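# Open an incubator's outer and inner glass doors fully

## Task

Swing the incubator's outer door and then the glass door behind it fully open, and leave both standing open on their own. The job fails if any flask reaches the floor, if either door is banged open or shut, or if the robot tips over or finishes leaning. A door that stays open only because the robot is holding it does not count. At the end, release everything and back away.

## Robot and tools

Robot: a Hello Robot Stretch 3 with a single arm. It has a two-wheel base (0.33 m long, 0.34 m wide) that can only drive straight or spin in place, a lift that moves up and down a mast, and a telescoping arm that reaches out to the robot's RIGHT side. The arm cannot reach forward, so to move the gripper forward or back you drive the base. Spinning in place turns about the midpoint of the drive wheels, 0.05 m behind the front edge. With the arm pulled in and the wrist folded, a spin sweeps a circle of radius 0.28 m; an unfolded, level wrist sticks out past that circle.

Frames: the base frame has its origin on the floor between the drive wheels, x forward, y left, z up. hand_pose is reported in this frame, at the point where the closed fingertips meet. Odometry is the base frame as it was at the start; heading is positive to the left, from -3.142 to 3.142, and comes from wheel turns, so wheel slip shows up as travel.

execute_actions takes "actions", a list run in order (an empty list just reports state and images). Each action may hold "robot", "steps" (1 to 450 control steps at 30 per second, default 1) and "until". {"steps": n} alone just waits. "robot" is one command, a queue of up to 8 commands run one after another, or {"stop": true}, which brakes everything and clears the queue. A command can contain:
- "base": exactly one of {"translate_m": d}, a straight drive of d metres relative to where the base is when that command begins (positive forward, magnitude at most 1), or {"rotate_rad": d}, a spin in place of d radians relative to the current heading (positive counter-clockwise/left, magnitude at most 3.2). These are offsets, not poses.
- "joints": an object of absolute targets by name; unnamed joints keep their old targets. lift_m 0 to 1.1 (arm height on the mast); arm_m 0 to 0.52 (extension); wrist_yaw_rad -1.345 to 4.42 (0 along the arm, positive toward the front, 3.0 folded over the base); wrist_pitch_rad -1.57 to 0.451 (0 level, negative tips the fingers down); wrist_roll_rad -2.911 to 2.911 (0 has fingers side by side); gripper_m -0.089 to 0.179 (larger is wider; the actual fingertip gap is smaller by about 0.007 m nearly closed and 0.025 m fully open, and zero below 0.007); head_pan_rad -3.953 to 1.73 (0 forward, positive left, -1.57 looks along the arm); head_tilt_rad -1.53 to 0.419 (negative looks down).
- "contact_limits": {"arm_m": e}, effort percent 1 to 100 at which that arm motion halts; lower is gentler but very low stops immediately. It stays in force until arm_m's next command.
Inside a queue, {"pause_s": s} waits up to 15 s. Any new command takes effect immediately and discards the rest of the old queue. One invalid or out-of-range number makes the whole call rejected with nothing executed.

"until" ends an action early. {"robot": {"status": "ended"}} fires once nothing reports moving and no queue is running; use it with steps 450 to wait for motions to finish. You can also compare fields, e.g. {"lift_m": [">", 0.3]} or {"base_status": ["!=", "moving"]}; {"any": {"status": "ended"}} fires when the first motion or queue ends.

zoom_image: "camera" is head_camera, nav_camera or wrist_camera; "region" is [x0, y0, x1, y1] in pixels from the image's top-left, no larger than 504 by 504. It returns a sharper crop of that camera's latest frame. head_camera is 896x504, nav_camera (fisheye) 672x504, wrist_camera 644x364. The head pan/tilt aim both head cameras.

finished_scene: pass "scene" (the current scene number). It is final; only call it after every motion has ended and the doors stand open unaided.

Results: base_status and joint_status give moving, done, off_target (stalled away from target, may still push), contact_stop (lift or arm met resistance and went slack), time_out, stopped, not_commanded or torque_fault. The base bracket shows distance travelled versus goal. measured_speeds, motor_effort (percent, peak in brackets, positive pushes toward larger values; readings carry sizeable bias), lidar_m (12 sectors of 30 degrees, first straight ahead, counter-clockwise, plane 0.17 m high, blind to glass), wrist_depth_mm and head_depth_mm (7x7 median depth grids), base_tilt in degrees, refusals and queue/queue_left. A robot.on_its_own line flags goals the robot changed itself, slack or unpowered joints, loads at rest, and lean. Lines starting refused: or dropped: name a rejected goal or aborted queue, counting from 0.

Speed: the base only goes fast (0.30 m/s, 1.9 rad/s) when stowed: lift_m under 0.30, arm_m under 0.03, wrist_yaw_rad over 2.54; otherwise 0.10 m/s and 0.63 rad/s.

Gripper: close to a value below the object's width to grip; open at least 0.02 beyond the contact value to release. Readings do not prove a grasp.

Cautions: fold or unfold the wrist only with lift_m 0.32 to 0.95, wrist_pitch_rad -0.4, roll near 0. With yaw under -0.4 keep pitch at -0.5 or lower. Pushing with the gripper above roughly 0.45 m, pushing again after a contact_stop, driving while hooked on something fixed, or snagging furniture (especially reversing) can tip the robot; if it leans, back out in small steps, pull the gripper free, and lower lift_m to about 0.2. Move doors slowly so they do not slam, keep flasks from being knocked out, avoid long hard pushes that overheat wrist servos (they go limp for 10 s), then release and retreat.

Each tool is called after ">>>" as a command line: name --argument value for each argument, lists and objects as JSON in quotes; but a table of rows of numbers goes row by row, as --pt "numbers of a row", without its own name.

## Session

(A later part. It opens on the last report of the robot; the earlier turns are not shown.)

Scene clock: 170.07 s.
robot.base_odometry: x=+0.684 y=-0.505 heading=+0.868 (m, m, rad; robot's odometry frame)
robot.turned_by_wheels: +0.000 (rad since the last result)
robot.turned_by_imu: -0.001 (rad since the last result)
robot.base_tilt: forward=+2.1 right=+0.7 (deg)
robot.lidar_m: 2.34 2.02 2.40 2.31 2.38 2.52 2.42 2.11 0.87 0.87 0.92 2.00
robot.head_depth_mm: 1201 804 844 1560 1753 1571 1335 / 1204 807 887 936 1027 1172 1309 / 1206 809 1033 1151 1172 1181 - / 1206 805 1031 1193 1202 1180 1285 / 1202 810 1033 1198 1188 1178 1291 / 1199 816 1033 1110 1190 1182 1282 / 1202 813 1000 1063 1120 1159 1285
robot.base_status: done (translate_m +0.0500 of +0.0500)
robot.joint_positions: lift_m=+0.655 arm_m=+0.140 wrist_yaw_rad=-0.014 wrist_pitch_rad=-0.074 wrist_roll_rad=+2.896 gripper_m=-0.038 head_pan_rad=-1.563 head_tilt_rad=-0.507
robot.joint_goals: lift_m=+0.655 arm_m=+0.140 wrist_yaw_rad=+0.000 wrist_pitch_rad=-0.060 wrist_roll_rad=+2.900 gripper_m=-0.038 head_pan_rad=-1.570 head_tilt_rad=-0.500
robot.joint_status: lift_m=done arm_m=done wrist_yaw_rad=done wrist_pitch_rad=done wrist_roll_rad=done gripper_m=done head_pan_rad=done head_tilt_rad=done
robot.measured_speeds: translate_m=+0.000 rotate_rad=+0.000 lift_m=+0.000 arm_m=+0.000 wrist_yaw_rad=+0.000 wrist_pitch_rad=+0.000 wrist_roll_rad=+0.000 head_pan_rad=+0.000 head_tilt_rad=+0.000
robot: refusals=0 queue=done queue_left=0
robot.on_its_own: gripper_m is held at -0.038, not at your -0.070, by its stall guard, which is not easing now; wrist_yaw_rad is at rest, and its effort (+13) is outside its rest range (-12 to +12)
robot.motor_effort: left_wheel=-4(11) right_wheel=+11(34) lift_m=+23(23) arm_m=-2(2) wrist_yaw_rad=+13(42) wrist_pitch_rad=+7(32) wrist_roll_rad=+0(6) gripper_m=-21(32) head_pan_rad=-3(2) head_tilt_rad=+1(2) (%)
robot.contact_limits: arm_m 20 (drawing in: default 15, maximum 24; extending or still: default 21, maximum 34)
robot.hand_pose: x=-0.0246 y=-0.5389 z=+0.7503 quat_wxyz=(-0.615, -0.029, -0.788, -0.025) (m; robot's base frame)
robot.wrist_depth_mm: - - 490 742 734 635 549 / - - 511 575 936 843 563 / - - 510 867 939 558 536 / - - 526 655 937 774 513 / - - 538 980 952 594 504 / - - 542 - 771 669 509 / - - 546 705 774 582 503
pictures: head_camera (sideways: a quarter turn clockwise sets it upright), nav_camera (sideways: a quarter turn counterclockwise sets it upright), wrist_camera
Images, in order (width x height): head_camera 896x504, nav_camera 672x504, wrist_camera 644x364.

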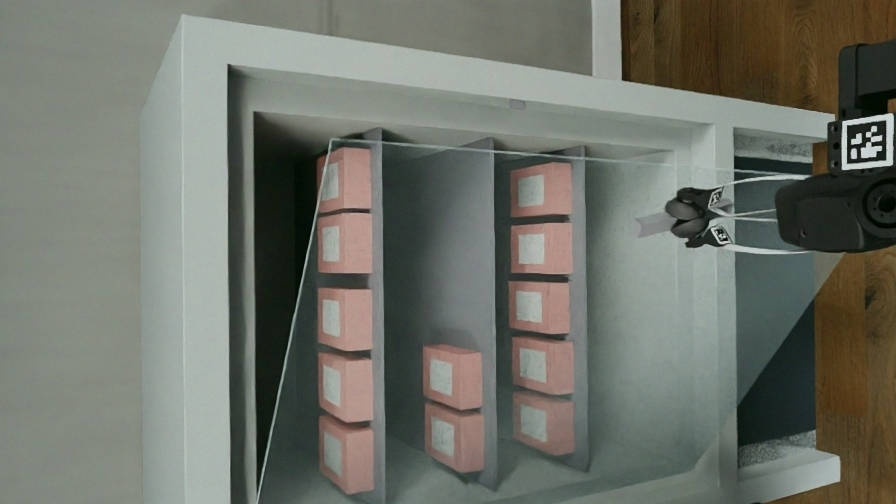

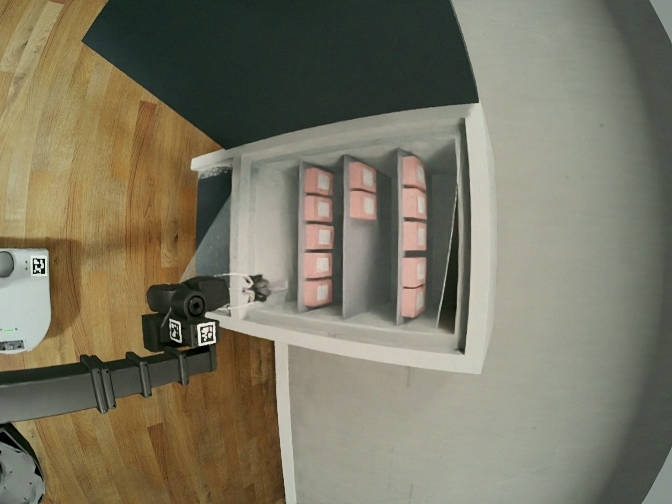

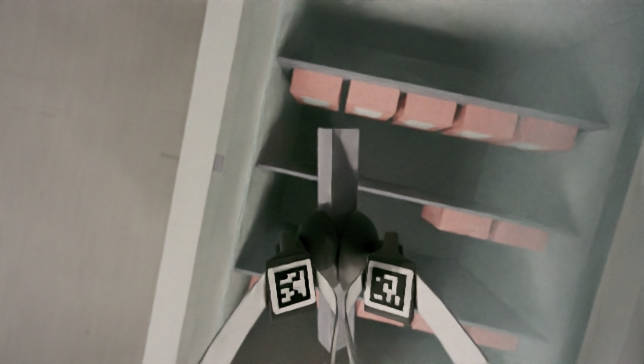

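>>> execute_actions --actions '[{"robot":[{"joints":{"gripper_m":0.03}},{"joints":{"arm_m":0.0}},{"base":{"translate_m":-0.37},"joints":{"wrist_roll_rad":0,"wrist_pitch_rad":0,"lift_m":0.45,"head_pan_rad":-1.2,"head_tilt_rad":-0.6}},{"joints":{"wrist_yaw_rad":1.57,"gripper_m":0.0}},{"joints":{"arm_m":0.52}},{"base":{"translate_m":0.2}}],"steps":450,"until":{"robot":{"status":"ended"}}},{"steps":300,"until":{"robot":{"status":"ended"}}}]'

Scene clock: 189.00 s.
robot.base_odometry: x=+0.574 y=-0.634 heading=+0.868 (m, m, rad; robot's odometry frame)
robot.turned_by_wheels: +0.000 (rad since the last result)
robot.turned_by_imu: -0.003 (rad since the last result)
robot.base_tilt: forward=+2.1 right=+0.8 (deg)
robot.lidar_m: 2.51 2.17 2.40 2.30 2.38 2.35 2.24 2.11 1.51 0.84 0.92 2.00
robot.head_depth_mm: 1128 771 970 1019 1061 1234 1235 / 1161 1169 973 1112 1242 1305 1244 / 1198 1170 1165 1150 1268 1356 1244 / 1234 1048 1090 1195 1265 1393 1239 / 1263 1051 1123 1226 1306 1432 1254 / 1319 931 1026 1125 1253 1426 1245 / 1388 873 937 1010 1100 1406 1250
robot.base_status: done (translate_m +0.2000 of +0.2000)
robot.joint_positions: lift_m=+0.450 arm_m=+0.520 wrist_yaw_rad=+1.568 wrist_pitch_rad=-0.027 wrist_roll_rad=+0.003 gripper_m=+0.000 head_pan_rad=-1.207 head_tilt_rad=-0.593
robot.joint_goals: lift_m=+0.450 arm_m=+0.520 wrist_yaw_rad=+1.570 wrist_pitch_rad=+0.000 wrist_roll_rad=+0.000 gripper_m=+0.000 head_pan_rad=-1.200 head_tilt_rad=-0.600
robot.joint_status: lift_m=done arm_m=done wrist_yaw_rad=done wrist_pitch_rad=done wrist_roll_rad=done gripper_m=done head_pan_rad=done head_tilt_rad=done
robot.measured_speeds: translate_m=+0.000 rotate_rad=+0.000 lift_m=+0.000 arm_m=+0.000 wrist_yaw_rad=+0.000 wrist_pitch_rad=+0.000 wrist_roll_rad=+0.000 head_pan_rad=+0.000 head_tilt_rad=+0.000
robot: refusals=0 queue=done queue_left=0
robot.motor_effort: left_wheel=-2(5) right_wheel=+3(12) lift_m=+18(21) arm_m=+2(2) wrist_yaw_rad=+1(9) wrist_pitch_rad=+13(14) wrist_roll_rad=-1(2) gripper_m=-3(78) head_pan_rad=+3(22) head_tilt_rad=-3(11) (%)
robot.hand_pose: x=+0.2341 y=-0.6654 z=+0.5579 quat_wxyz=(+0.507, +0.507, -0.494, +0.492) (m; robot's base frame)
robot.wrist_depth_mm: - 701 607 540 507 435 428 / - 707 625 561 522 446 440 / - 726 653 578 533 457 382 / - 774 678 610 549 472 470 / - 798 701 641 570 482 471 / - - - - 584 484 447 / - - - 943 914 398 347
pictures: head_camera (sideways: a quarter turn clockwise sets it upright), nav_camera (sideways: a quarter turn counterclockwise sets it upright), wrist_camera
Images, in order (width x height): head_camera 896x504, nav_camera 672x504, wrist_camera 644x364.

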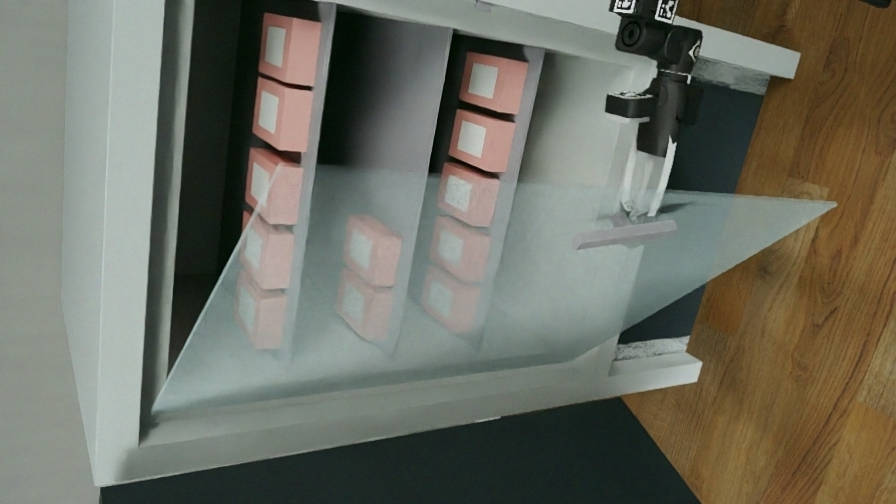

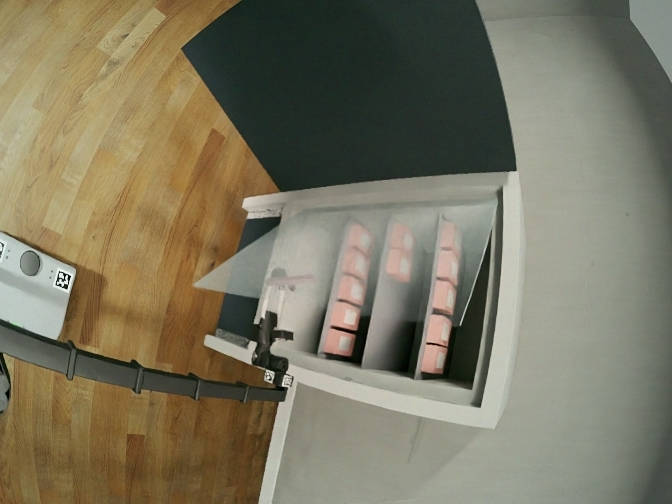

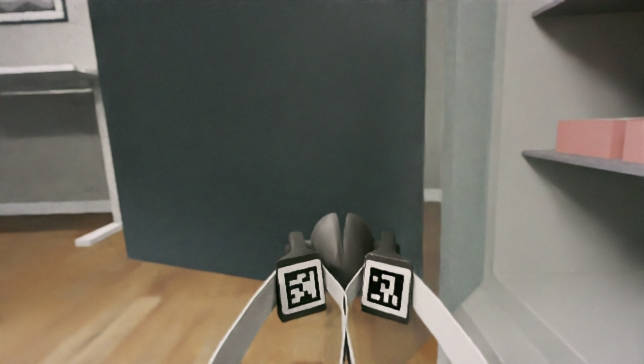

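>>> execute_actions --actions '[{"robot":[{"base":{"translate_m":0.18},"joints":{"arm_m":0.45}},{"base":{"translate_m":0.16},"joints":{"arm_m":0.4,"head_pan_rad":-0.8}}],"steps":450,"until":{"robot":{"status":"ended"}}}]'

Scene clock: 194.87 s.
robot.base_odometry: x=+0.794 y=-0.375 heading=+0.868 (m, m, rad; robot's odometry frame)
robot.turned_by_wheels: +0.000 (rad since the last result)
robot.turned_by_imu: -0.002 (rad since the last result)
robot.base_tilt: forward=+2.1 right=+0.7 (deg)
robot.lidar_m: 2.17 1.86 2.41 2.30 2.40 2.70 2.58 2.10 0.92 0.88 0.86 1.98
robot.head_depth_mm: 1308 583 659 765 906 1104 1242 / 1394 557 616 705 824 972 1248 / 1505 527 578 655 754 893 1217 / 1633 504 546 615 696 795 1174 / 1780 479 515 575 651 751 885 / 1971 455 487 542 607 692 809 / 2071 442 463 512 571 646 742
robot.base_status: done (translate_m +0.1600 of +0.1600)
robot.joint_positions: lift_m=+0.450 arm_m=+0.400 wrist_yaw_rad=+1.569 wrist_pitch_rad=-0.027 wrist_roll_rad=+0.003 gripper_m=+0.000 head_pan_rad=-0.807 head_tilt_rad=-0.593
robot.joint_goals: lift_m=+0.450 arm_m=+0.400 wrist_yaw_rad=+1.570 wrist_pitch_rad=+0.000 wrist_roll_rad=+0.000 gripper_m=+0.000 head_pan_rad=-0.800 head_tilt_rad=-0.600
robot.joint_status: lift_m=done arm_m=done wrist_yaw_rad=done wrist_pitch_rad=done wrist_roll_rad=done gripper_m=done head_pan_rad=done head_tilt_rad=done
robot.measured_speeds: translate_m=+0.000 rotate_rad=+0.000 lift_m=+0.000 arm_m=+0.000 wrist_yaw_rad=+0.000 wrist_pitch_rad=+0.000 wrist_roll_rad=+0.000 head_pan_rad=+0.000 head_tilt_rad=+0.000
robot: refusals=0 queue=done queue_left=0
robot.motor_effort: left_wheel=-2(9) right_wheel=+2(43) lift_m=+18(18) arm_m=-2(3) wrist_yaw_rad=+1(13) wrist_pitch_rad=+13(13) wrist_roll_rad=-1(1) gripper_m=-2(4) head_pan_rad=+3(23) head_tilt_rad=-3(3) (%)
robot.hand_pose: x=+0.2341 y=-0.5458 z=+0.5579 quat_wxyz=(+0.507, +0.507, -0.494, +0.492) (m; robot's base frame)
robot.wrist_depth_mm: 356 326 288 257 234 215 196 / 385 338 299 266 240 221 202 / 412 352 308 274 246 225 206 / 424 363 318 282 255 232 211 / 454 383 334 299 260 237 216 / 477 403 349 - 261 243 222 / 930 419 361 314 283 250 226
pictures: head_camera (sideways: a quarter turn clockwise sets it upright), nav_camera (sideways: a quarter turn counterclockwise sets it upright), wrist_camera
Images, in order (width x height): head_camera 896x504, nav_camera 672x504, wrist_camera 644x364.

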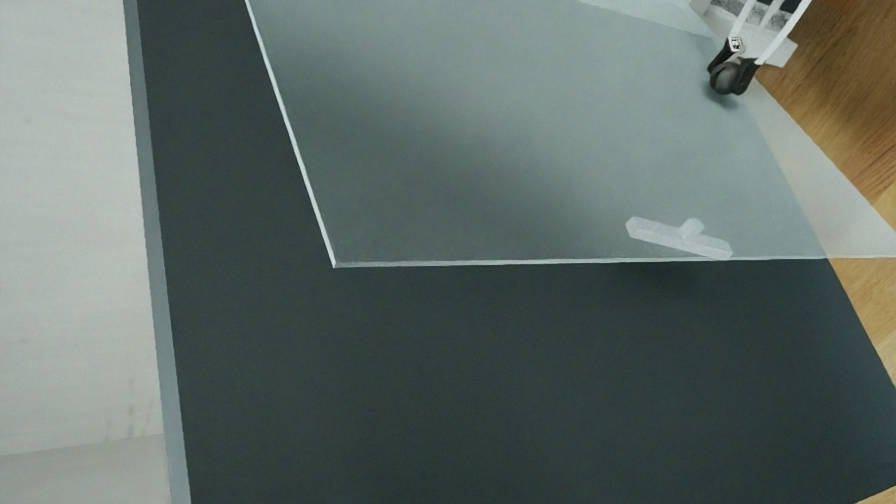

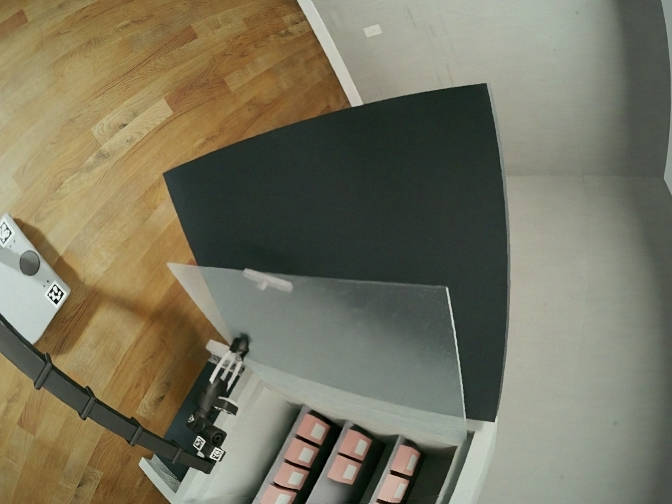

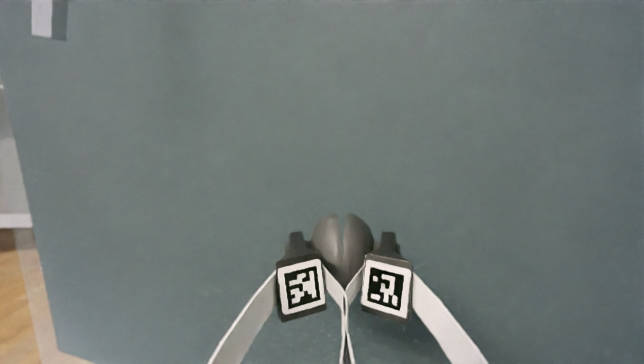

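>>> execute_actions --actions '[{"robot":{"base":{"translate_m":0.04}},"steps":450,"until":{"robot":{"status":"ended"}}},{"steps":15}]'

Scene clock: 196.93 s.
robot.base_odometry: x=+0.820 y=-0.345 heading=+0.866 (m, m, rad; robot's odometry frame)
robot.turned_by_wheels: -0.002 (rad since the last result)
robot.turned_by_imu: -0.018 (rad since the last result)
robot.base_tilt: forward=+2.1 right=+0.7 (deg)
robot.lidar_m: 2.13 1.83 2.42 2.30 2.38 2.75 2.62 2.14 0.93 0.88 0.85 1.95
robot.head_depth_mm: 1287 560 624 721 855 1046 1247 / 1377 522 579 663 773 918 1240 / 1483 499 542 613 710 835 1194 / 1608 470 509 570 653 733 912 / 1748 451 479 534 603 696 820 / 1905 432 454 502 565 643 749 / 2025 412 430 474 527 596 686
robot.base_status: done (translate_m +0.0399 of +0.0400)
robot.joint_positions: lift_m=+0.450 arm_m=+0.400 wrist_yaw_rad=+1.570 wrist_pitch_rad=-0.028 wrist_roll_rad=+0.003 gripper_m=+0.000 head_pan_rad=-0.807 head_tilt_rad=-0.593
robot.joint_goals: lift_m=+0.450 arm_m=+0.400 wrist_yaw_rad=+1.570 wrist_pitch_rad=+0.000 wrist_roll_rad=+0.000 gripper_m=+0.000 head_pan_rad=-0.800 head_tilt_rad=-0.600
robot.joint_status: lift_m=done arm_m=done wrist_yaw_rad=done wrist_pitch_rad=done wrist_roll_rad=done gripper_m=done head_pan_rad=done head_tilt_rad=done
robot.measured_speeds: translate_m=+0.000 rotate_rad=+0.000 lift_m=+0.000 arm_m=+0.000 wrist_yaw_rad=+0.000 wrist_pitch_rad=+0.000 wrist_roll_rad=+0.000 head_pan_rad=+0.000 head_tilt_rad=+0.000
robot: refusals=0 queue=done queue_left=0
robot.on_its_own: left_wheel is at rest, and its effort (-19) is outside its rest range (-18 to +18); right_wheel is at rest, and its effort (+71) is outside its rest range (-18 to +18)
robot.motor_effort: left_wheel=-19(26) right_wheel=+71(76) lift_m=+18(19) arm_m=-1(2) wrist_yaw_rad=+0(8) wrist_pitch_rad=+14(14) wrist_roll_rad=-1(1) gripper_m=-3(2) head_pan_rad=+3(3) head_tilt_rad=-3(3) (%)
robot.hand_pose: x=+0.2341 y=-0.5454 z=+0.5575 quat_wxyz=(+0.507, +0.508, -0.493, +0.492) (m; robot's base frame)
robot.wrist_depth_mm: 321 289 257 232 211 194 179 / 339 299 265 239 216 198 184 / 355 312 275 247 222 203 188 / 370 322 284 254 229 208 192 / 384 336 295 266 234 214 197 / 410 349 309 - 236 220 201 / 432 366 319 276 255 226 207
pictures: head_camera (sideways: a quarter turn clockwise sets it upright), nav_camera (sideways: a quarter turn counterclockwise sets it upright), wrist_camera
Images, in order (width x height): head_camera 896x504, nav_camera 672x504, wrist_camera 644x364.

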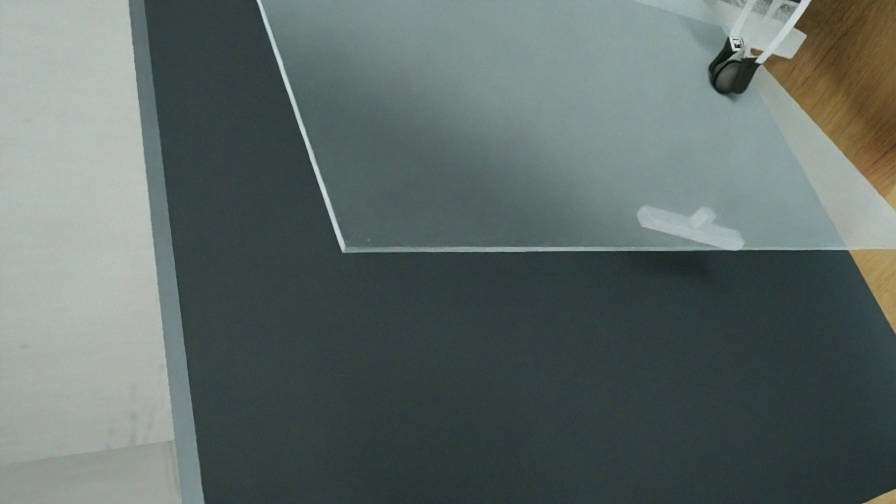

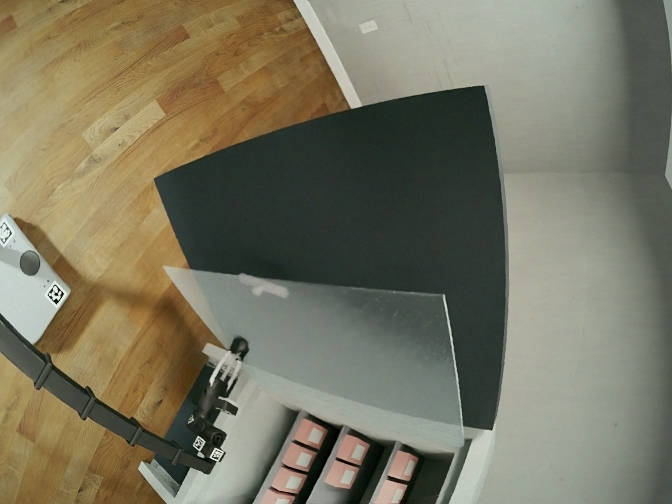

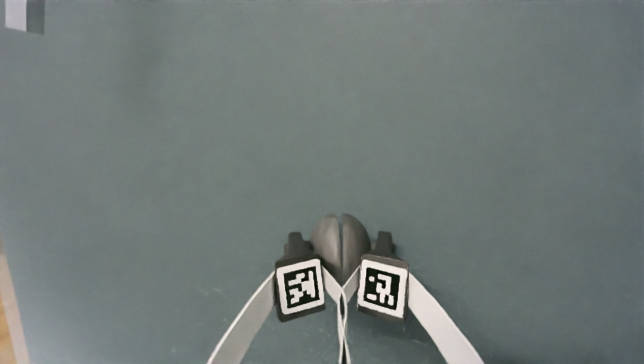

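At the stop. Retreat.

>>> execute_actions --actions '[{"robot":[{"base":{"translate_m":-0.1}},{"base":{"translate_m":-0.25},"joints":{"arm_m":0.0}}],"steps":450,"until":{"robot":{"status":"ended"}}},{"steps":30}]'

Scene clock: 204.30 s.
robot.base_odometry: x=+0.594 y=-0.612 heading=+0.868 (m, m, rad; robot's odometry frame)
robot.turned_by_wheels: +0.002 (rad since the last result)
robot.turned_by_imu: +0.002 (rad since the last result)
robot.base_tilt: forward=+2.1 right=+0.7 (deg)
robot.lidar_m: 2.48 2.16 2.40 2.31 2.36 2.38 2.27 2.15 1.52 0.85 0.92 1.98
robot.head_depth_mm: 1247 973 1080 1134 1225 1261 1242 / 1356 911 1023 1169 1256 1373 1245 / 1465 871 978 1097 1270 1438 1246 / 1593 817 906 1015 1157 1475 1241 / 1747 772 853 948 1079 1408 1246 / 1914 735 810 892 1002 1371 1248 / 2127 699 768 840 939 1065 1244
robot.base_status: done (translate_m -0.2500 of -0.2500)
robot.joint_positions: lift_m=+0.450 arm_m=+0.002 wrist_yaw_rad=+1.570 wrist_pitch_rad=-0.027 wrist_roll_rad=+0.003 gripper_m=+0.000 head_pan_rad=-0.807 head_tilt_rad=-0.593
robot.joint_goals: lift_m=+0.450 arm_m=+0.000 wrist_yaw_rad=+1.570 wrist_pitch_rad=+0.000 wrist_roll_rad=+0.000 gripper_m=+0.000 head_pan_rad=-0.800 head_tilt_rad=-0.600
robot.joint_status: lift_m=done arm_m=done wrist_yaw_rad=done wrist_pitch_rad=done wrist_roll_rad=done gripper_m=done head_pan_rad=done head_tilt_rad=done
robot.measured_speeds: translate_m=+0.000 rotate_rad=+0.000 lift_m=+0.000 arm_m=+0.000 wrist_yaw_rad=+0.000 wrist_pitch_rad=+0.000 wrist_roll_rad=+0.000 head_pan_rad=+0.000 head_tilt_rad=+0.000
robot: refusals=0 queue=done queue_left=0
robot.motor_effort: left_wheel=-1(22) right_wheel=+0(72) lift_m=+18(18) arm_m=-2(2) wrist_yaw_rad=+0(0) wrist_pitch_rad=+13(14) wrist_roll_rad=-1(1) gripper_m=-2(2) head_pan_rad=+3(3) head_tilt_rad=-3(2) (%)
robot.hand_pose: x=+0.2341 y=-0.1471 z=+0.5578 quat_wxyz=(+0.507, +0.507, -0.494, +0.492) (m; robot's base frame)
robot.wrist_depth_mm: - - - 690 615 566 524 / - - - 706 633 581 538 / - - - - 656 600 556 / - - - - 680 621 567 / - - - - 696 627 566 / - - - - - - 601 / - - 987 979 955 946 920
pictures: head_camera (sideways: a quarter turn clockwise sets it upright), nav_camera (sideways: a quarter turn counterclockwise sets it upright), wrist_camera
Images, in order (width x height): head_camera 896x504, nav_camera 672x504, wrist_camera 644x364.

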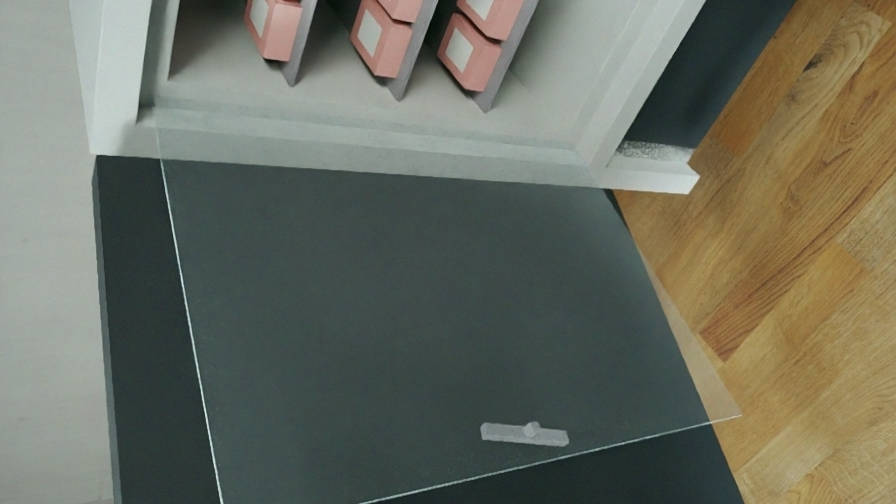

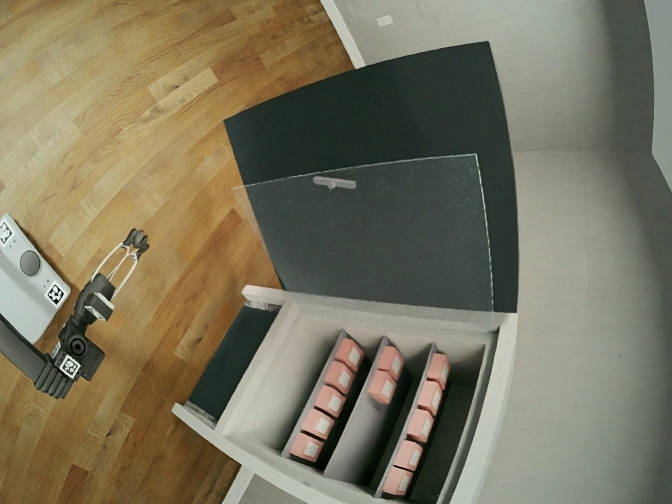

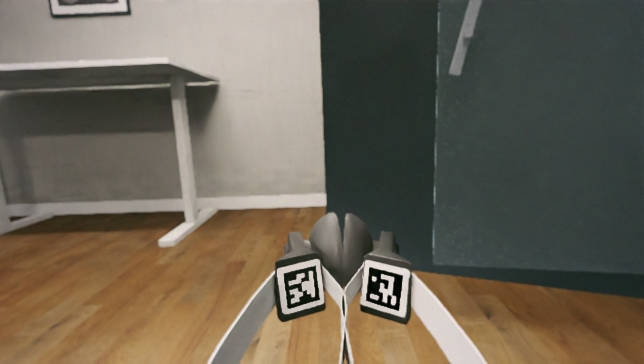

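>>> finished_scene --scene 1

The scene is finished: the task was done.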